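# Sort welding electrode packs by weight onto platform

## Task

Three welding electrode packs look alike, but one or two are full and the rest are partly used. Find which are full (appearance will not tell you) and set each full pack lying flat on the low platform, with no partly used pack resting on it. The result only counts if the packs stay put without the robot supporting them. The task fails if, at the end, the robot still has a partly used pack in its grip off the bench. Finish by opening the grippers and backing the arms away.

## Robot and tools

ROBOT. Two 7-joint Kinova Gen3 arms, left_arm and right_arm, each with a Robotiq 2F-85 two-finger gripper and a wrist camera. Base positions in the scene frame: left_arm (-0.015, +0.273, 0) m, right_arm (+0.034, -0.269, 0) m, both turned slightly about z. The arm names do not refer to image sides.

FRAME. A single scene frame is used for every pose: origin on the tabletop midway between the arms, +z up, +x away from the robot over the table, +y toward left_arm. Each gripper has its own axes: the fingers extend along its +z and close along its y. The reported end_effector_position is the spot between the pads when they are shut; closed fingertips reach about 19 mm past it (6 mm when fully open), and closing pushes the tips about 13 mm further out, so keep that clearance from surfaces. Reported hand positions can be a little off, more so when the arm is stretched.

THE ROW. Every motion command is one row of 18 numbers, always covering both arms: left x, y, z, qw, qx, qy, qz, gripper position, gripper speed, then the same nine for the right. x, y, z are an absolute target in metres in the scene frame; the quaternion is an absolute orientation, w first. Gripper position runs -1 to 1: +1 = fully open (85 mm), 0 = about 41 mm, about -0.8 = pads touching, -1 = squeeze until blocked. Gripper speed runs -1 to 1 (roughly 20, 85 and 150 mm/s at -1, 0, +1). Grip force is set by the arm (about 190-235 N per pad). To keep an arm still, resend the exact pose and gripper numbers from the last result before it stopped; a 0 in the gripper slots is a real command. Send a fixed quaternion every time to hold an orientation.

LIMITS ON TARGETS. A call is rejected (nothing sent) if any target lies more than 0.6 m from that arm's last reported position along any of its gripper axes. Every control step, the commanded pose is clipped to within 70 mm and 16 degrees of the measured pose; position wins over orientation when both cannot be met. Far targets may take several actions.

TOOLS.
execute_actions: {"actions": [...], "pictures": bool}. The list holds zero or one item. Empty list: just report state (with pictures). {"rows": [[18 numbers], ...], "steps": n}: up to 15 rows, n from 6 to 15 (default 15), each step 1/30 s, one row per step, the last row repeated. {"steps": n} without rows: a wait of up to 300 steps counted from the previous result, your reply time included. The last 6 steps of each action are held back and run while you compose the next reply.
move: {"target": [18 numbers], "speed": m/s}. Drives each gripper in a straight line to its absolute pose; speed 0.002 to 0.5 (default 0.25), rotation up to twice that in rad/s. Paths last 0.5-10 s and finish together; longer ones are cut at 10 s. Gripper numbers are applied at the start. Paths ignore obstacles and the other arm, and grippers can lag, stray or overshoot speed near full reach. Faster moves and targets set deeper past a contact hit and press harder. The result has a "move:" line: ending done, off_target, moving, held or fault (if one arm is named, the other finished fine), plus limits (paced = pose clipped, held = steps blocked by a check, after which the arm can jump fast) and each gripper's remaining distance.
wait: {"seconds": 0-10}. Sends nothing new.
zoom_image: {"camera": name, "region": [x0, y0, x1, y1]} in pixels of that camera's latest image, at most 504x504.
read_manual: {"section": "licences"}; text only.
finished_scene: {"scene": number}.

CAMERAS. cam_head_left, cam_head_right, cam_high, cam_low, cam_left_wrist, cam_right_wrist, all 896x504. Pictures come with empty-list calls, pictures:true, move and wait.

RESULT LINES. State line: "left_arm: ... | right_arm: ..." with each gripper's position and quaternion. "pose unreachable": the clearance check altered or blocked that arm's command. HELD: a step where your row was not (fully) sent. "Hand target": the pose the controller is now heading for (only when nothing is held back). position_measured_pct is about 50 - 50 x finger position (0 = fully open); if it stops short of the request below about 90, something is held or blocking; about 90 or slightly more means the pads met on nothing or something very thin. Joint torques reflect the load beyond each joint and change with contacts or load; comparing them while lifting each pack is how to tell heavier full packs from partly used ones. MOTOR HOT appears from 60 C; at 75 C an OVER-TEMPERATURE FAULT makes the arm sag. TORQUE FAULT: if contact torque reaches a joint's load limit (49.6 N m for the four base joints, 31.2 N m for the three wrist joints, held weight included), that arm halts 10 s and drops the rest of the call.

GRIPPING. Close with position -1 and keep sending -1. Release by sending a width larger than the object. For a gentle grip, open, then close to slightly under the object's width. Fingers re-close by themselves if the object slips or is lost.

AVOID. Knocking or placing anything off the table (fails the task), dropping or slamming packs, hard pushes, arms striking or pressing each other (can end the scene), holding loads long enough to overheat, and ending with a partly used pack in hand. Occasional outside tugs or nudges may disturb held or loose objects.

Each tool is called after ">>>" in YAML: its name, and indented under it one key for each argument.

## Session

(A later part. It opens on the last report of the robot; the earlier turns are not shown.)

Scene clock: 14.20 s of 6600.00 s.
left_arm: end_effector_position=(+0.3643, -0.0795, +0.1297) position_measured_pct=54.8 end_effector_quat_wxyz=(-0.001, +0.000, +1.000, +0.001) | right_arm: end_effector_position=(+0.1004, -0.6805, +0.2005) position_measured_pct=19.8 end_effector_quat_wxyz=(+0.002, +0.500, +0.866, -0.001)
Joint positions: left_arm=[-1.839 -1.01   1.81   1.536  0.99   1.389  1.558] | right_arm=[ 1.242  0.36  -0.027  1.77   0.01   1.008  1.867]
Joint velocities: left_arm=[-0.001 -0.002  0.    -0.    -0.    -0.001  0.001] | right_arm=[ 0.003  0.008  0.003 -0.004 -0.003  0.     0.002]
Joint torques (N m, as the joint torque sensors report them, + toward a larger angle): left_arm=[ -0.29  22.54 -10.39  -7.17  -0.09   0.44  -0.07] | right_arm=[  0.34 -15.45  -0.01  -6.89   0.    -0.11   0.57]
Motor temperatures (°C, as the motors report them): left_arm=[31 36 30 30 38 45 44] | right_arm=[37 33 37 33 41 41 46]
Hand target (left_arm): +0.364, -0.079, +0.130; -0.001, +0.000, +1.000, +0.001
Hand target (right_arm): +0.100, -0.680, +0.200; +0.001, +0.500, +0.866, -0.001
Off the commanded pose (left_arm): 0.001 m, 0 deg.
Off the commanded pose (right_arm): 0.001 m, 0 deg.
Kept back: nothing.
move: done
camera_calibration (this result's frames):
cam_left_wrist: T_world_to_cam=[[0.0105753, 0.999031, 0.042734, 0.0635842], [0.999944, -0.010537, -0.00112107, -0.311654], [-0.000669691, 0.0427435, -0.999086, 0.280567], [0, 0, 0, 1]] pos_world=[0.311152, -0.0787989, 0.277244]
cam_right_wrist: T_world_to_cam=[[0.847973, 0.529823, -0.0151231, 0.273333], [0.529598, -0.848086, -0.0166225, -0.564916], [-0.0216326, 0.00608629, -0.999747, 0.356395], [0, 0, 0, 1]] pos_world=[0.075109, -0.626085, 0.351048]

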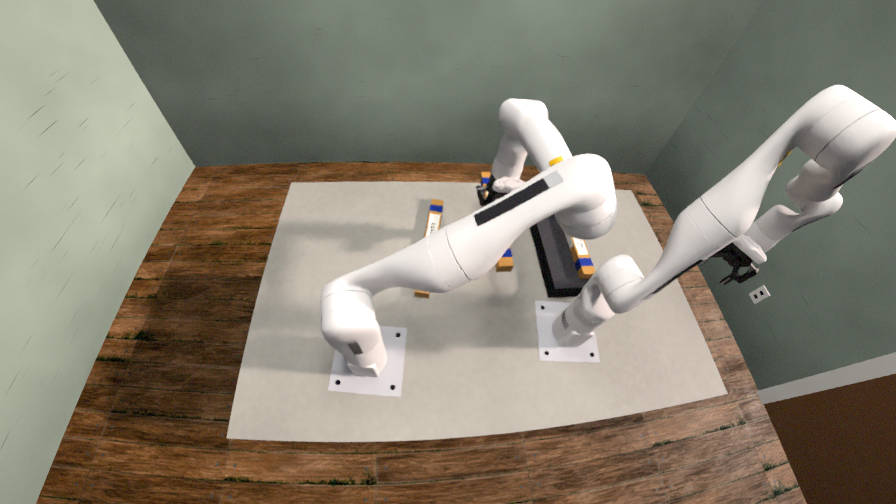

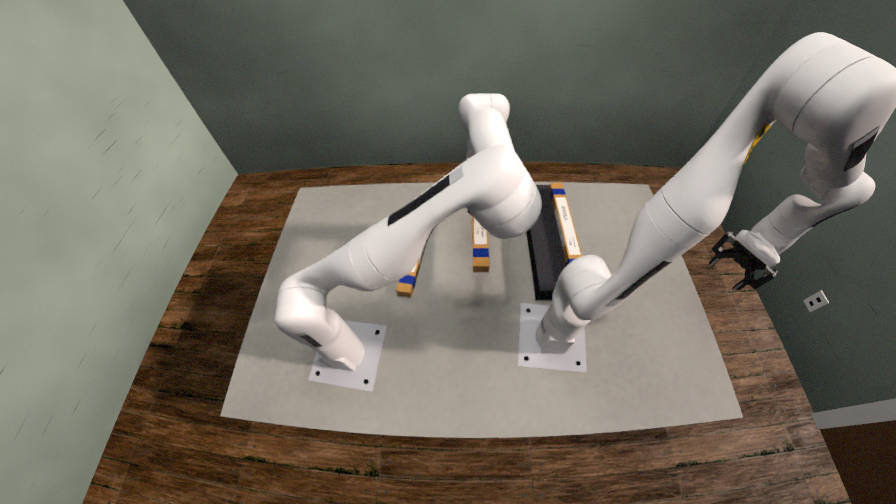

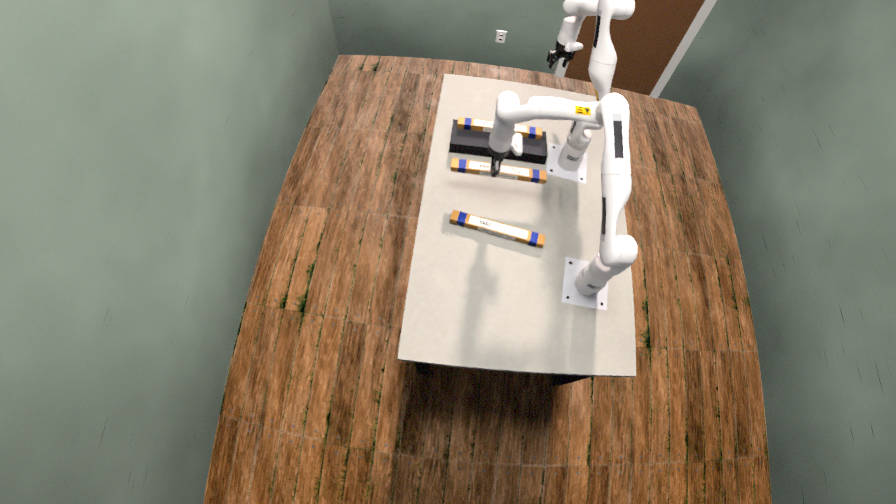

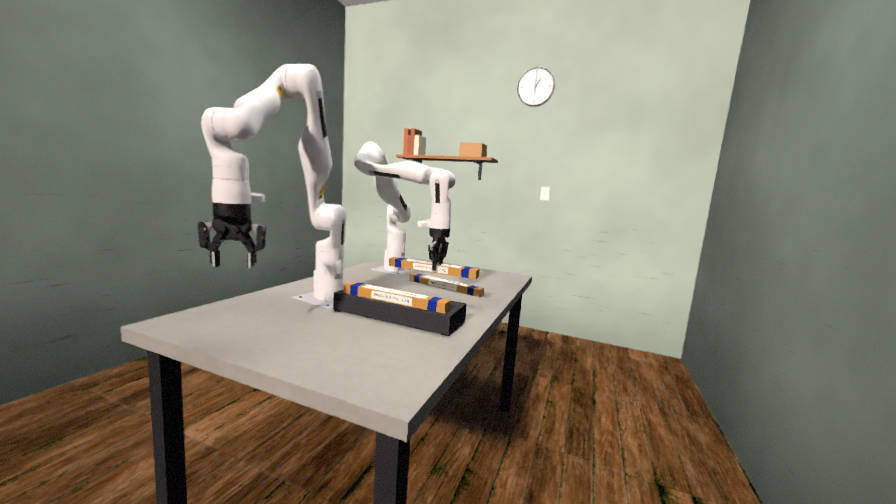

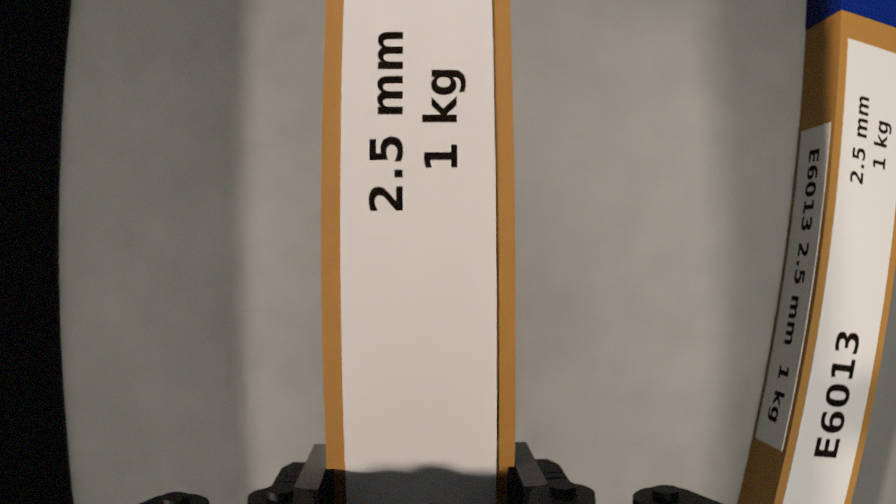

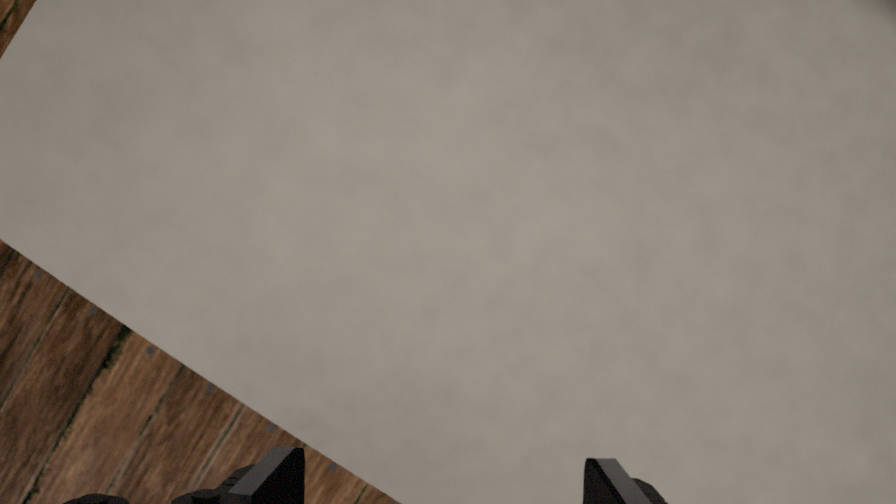

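>>> move:
  target: [0.365,-0.267,0.11,0,0,1,0,-1,0,0.1,-0.68,0.2,0,0.5,0.866,0,0.6,0]
  speed: 0.2

>>> move:
  target: [0.365,-0.267,0.087,0,0,1,0,-1,0,0.1,-0.68,0.2,0,0.5,0.866,0,0.6,0]
  speed: 0.04

Scene clock: 15.87 s of 6600.00 s.
left_arm: end_effector_position=(+0.3638, -0.2669, +0.1098) position_measured_pct=54.8 end_effector_quat_wxyz=(-0.001, +0.001, +1.000, +0.000) | right_arm: end_effector_position=(+0.1000, -0.6800, +0.2000) position_measured_pct=19.8 end_effector_quat_wxyz=(+0.000, +0.500, +0.866, +0.000)
Joint positions: left_arm=[-1.919 -1.21   1.905  0.862  1.083  1.569  2.088] | right_arm=[ 1.242  0.362 -0.026  1.769  0.011  1.011  1.865]
Joint velocities: left_arm=[-0.014 -0.008 -0.001 -0.007 -0.002  0.002  0.002] | right_arm=[-0.     0.     0.001 -0.    -0.002 -0.001 -0.   ]
Joint torques (N m, as the joint torque sensors report them, + toward a larger angle): left_arm=[-0.3  31.19 -7.99 -6.15  0.07  0.48 -0.09] | right_arm=[  0.11 -15.48   0.15  -7.13   0.34   0.15   0.49]
Motor temperatures (°C, as the motors report them): left_arm=[31 36 30 30 38 45 44] | right_arm=[37 33 37 33 41 41 46]
Hand target (left_arm): +0.365, -0.266, +0.109; -0.001, +0.000, +1.000, +0.001
Hand target (right_arm): +0.100, -0.680, +0.200; +0.000, +0.500, +0.866, +0.000
Off the commanded pose (left_arm): 0.001 m, 0 deg.
Off the commanded pose (right_arm): 0.000 m, 0 deg.
Kept back: nothing.
move: done
camera_calibration (this result's frames):
cam_left_wrist: T_world_to_cam=[[0.0116619, 0.999031, 0.0424506, 0.251329], [0.999932, -0.0116214, -0.00119992, -0.31345], [-0.000705419, 0.0424617, -0.999098, 0.268706], [0, 0, 0, 1]] pos_world=[0.310687, -0.266137, 0.257418]
cam_right_wrist: T_world_to_cam=[[0.848541, 0.52892, -0.0148532, 0.272712], [0.528614, -0.84862, -0.0203099, -0.563852], [-0.023347, 0.00938216, -0.999683, 0.358271], [0, 0, 0, 1]] pos_world=[0.075017, -0.6261, 0.350757]

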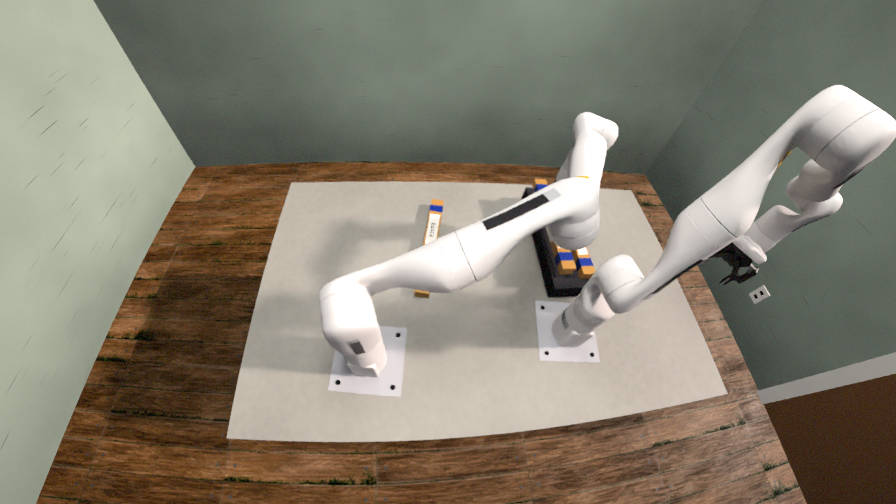

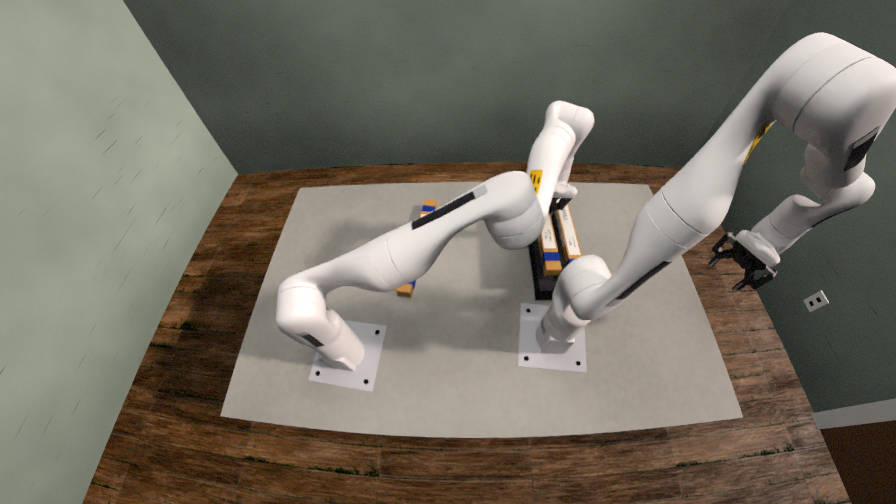

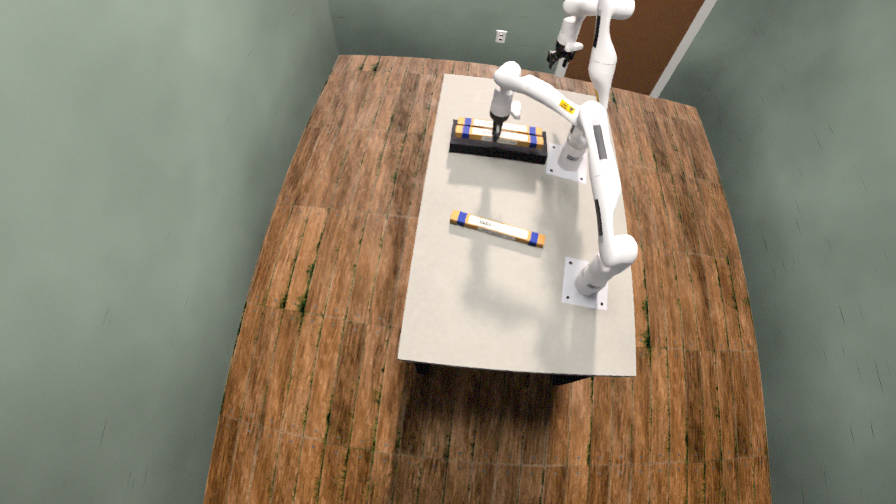

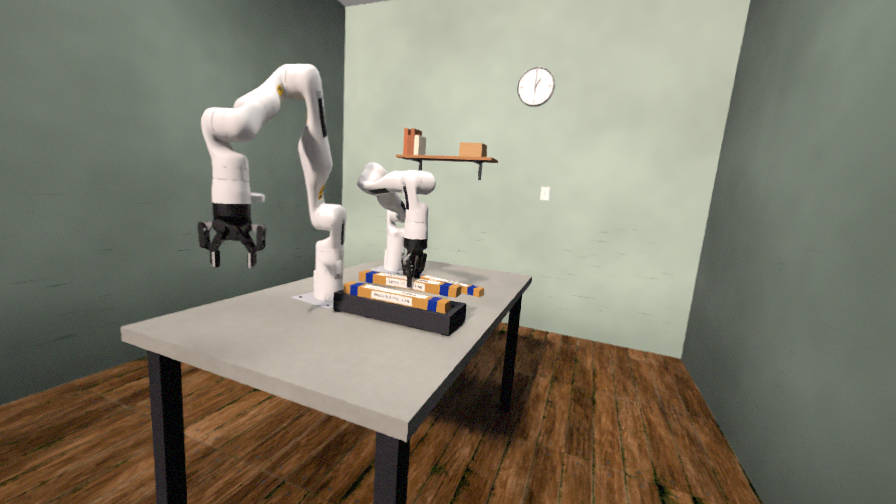

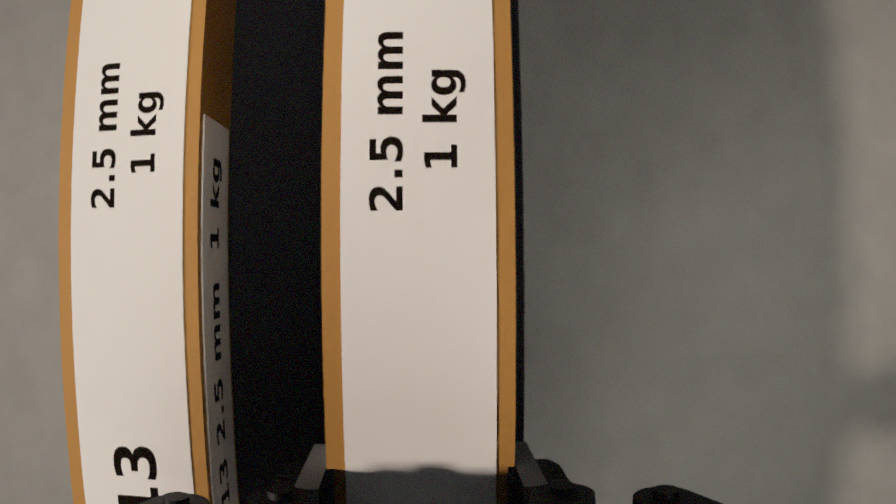

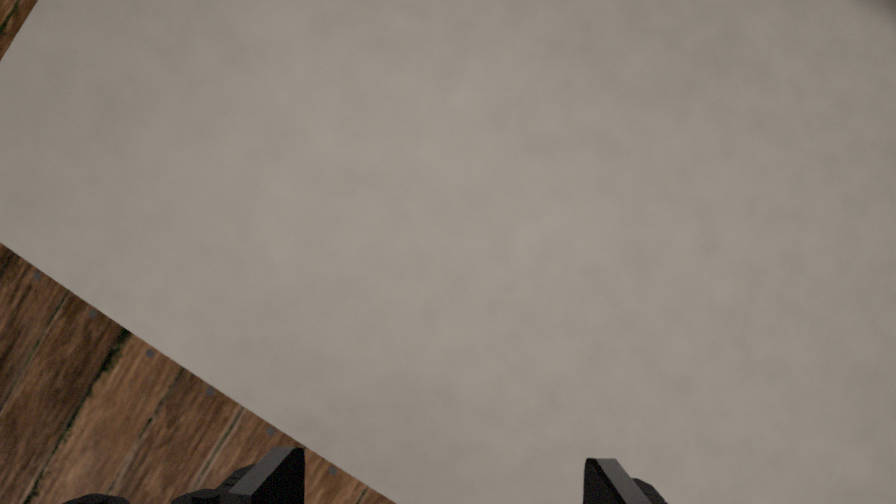

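Scene clock: 16.70 s of 6600.00 s.
left_arm: end_effector_position=(+0.3650, -0.2669, +0.0870) position_measured_pct=54.8 end_effector_quat_wxyz=(+0.000, -0.000, +1.000, -0.000) | right_arm: end_effector_position=(+0.1000, -0.6800, +0.2000) position_measured_pct=19.8 end_effector_quat_wxyz=(+0.000, +0.500, +0.866, -0.000)
Joint positions: left_arm=[-1.914 -1.237  1.915  0.89   1.098  1.529  2.074] | right_arm=[ 1.242  0.362 -0.026  1.769  0.011  1.011  1.865]
Joint velocities: left_arm=[ 0.001 -0.     0.     0.     0.    -0.001 -0.001] | right_arm=[ 0.001  0.001  0.     0.001 -0.002  0.001 -0.001]
Joint torques (N m, as the joint torque sensors report them, + toward a larger angle): left_arm=[-0.43 31.35 -7.79 -6.15  0.09  0.3  -0.01] | right_arm=[  0.17 -15.44   0.28  -6.97   0.27   0.02   0.36]
Motor temperatures (°C, as the motors report them): left_arm=[31 36 30 30 38 45 44] | right_arm=[37 33 37 33 41 41 46]
Hand target (left_arm): +0.365, -0.267, +0.087; +0.000, -0.000, +1.000, -0.000
Hand target (right_arm): +0.100, -0.680, +0.200; +0.000, +0.500, +0.866, +0.000
Off the commanded pose (left_arm): 0.000 m, 0 deg.
Off the commanded pose (right_arm): 0.000 m, 0 deg.
Kept back: nothing.
move: done
camera_calibration (this result's frames):
cam_left_wrist: T_world_to_cam=[[0.00983725, 0.999092, 0.0414539, 0.253039], [0.999951, -0.00985807, 0.000297865, -0.314369], [0.00070625, 0.041449, -0.99914, 0.245125], [0, 0, 0, 1]] pos_world=[0.311692, -0.266068, 0.234518]
cam_right_wrist: T_world_to_cam=[[0.84854, 0.528923, -0.0148574, 0.272716], [0.528616, -0.848618, -0.0203109, -0.56385], [-0.0233511, 0.00938079, -0.999683, 0.358272], [0, 0, 0, 1]] pos_world=[0.0750159, -0.6261, 0.350758]

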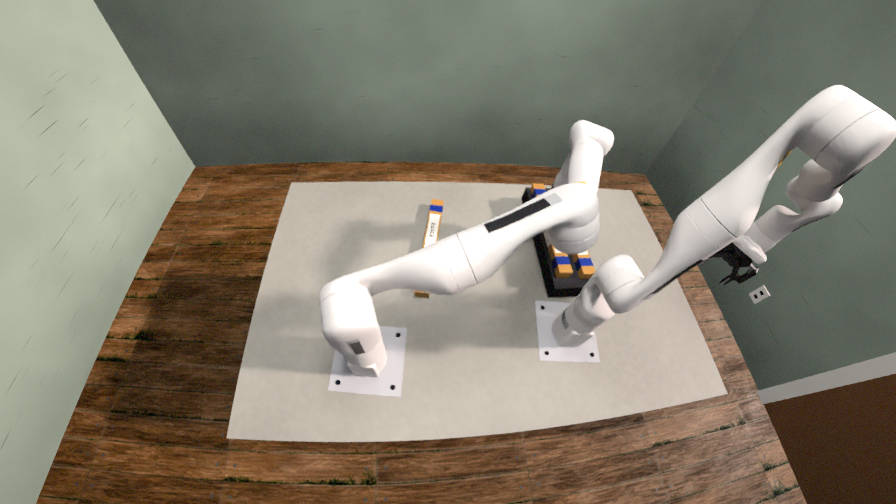

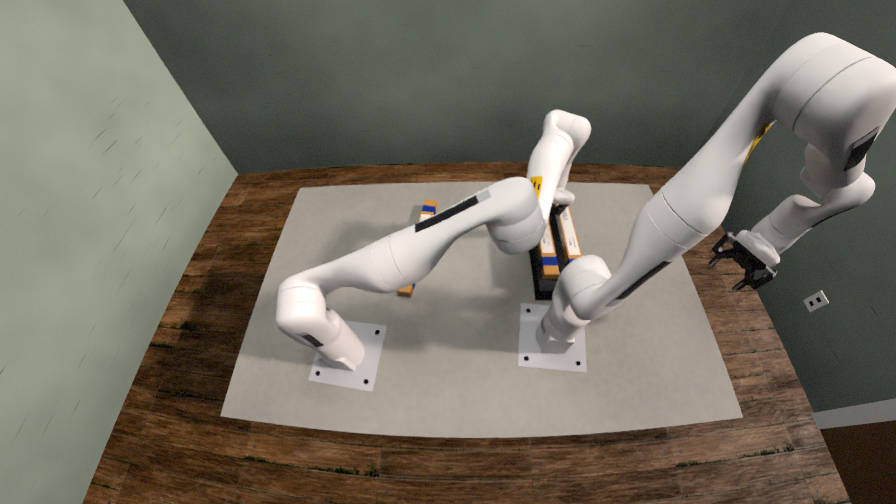

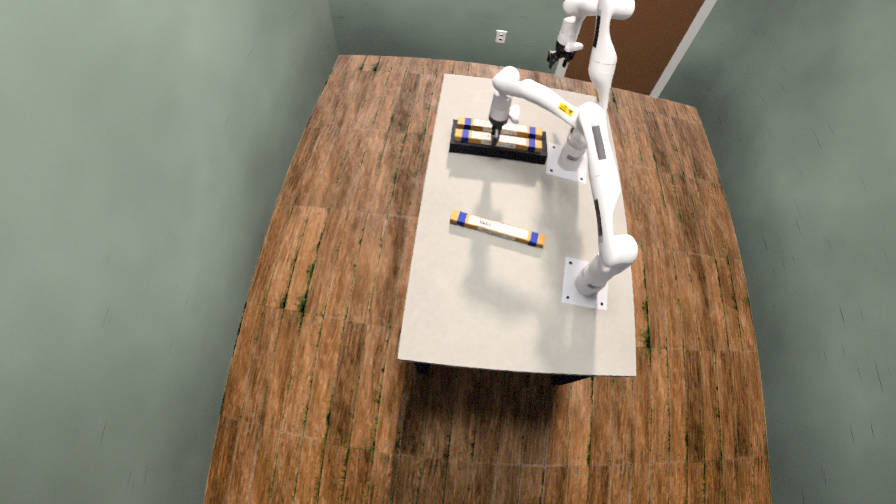

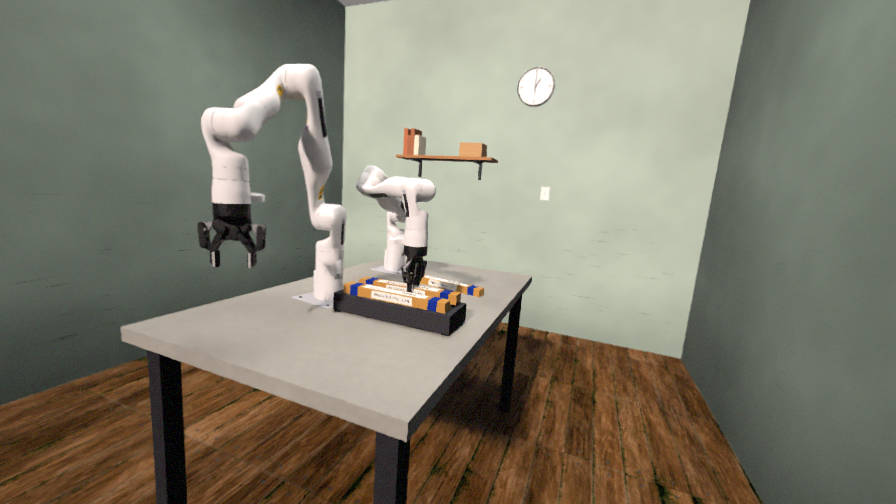

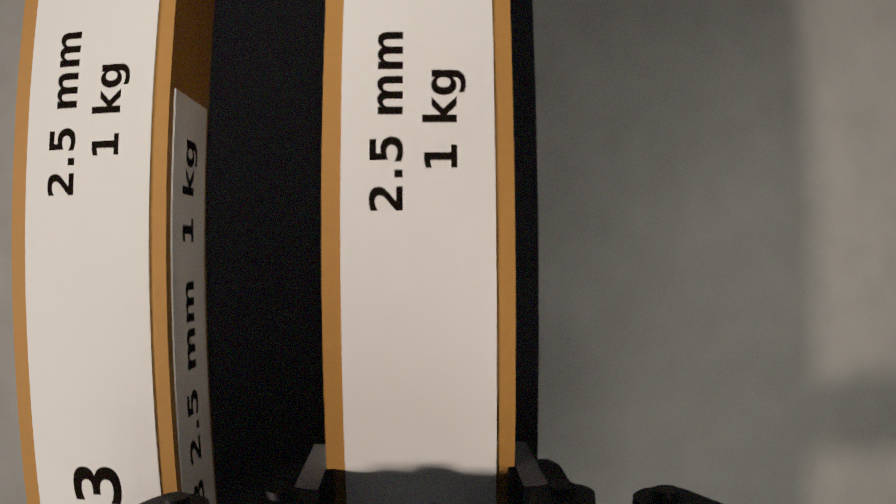

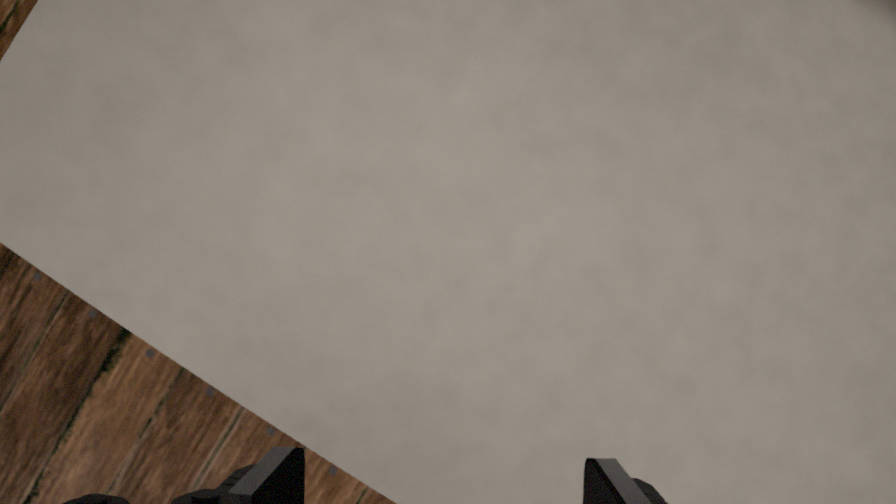

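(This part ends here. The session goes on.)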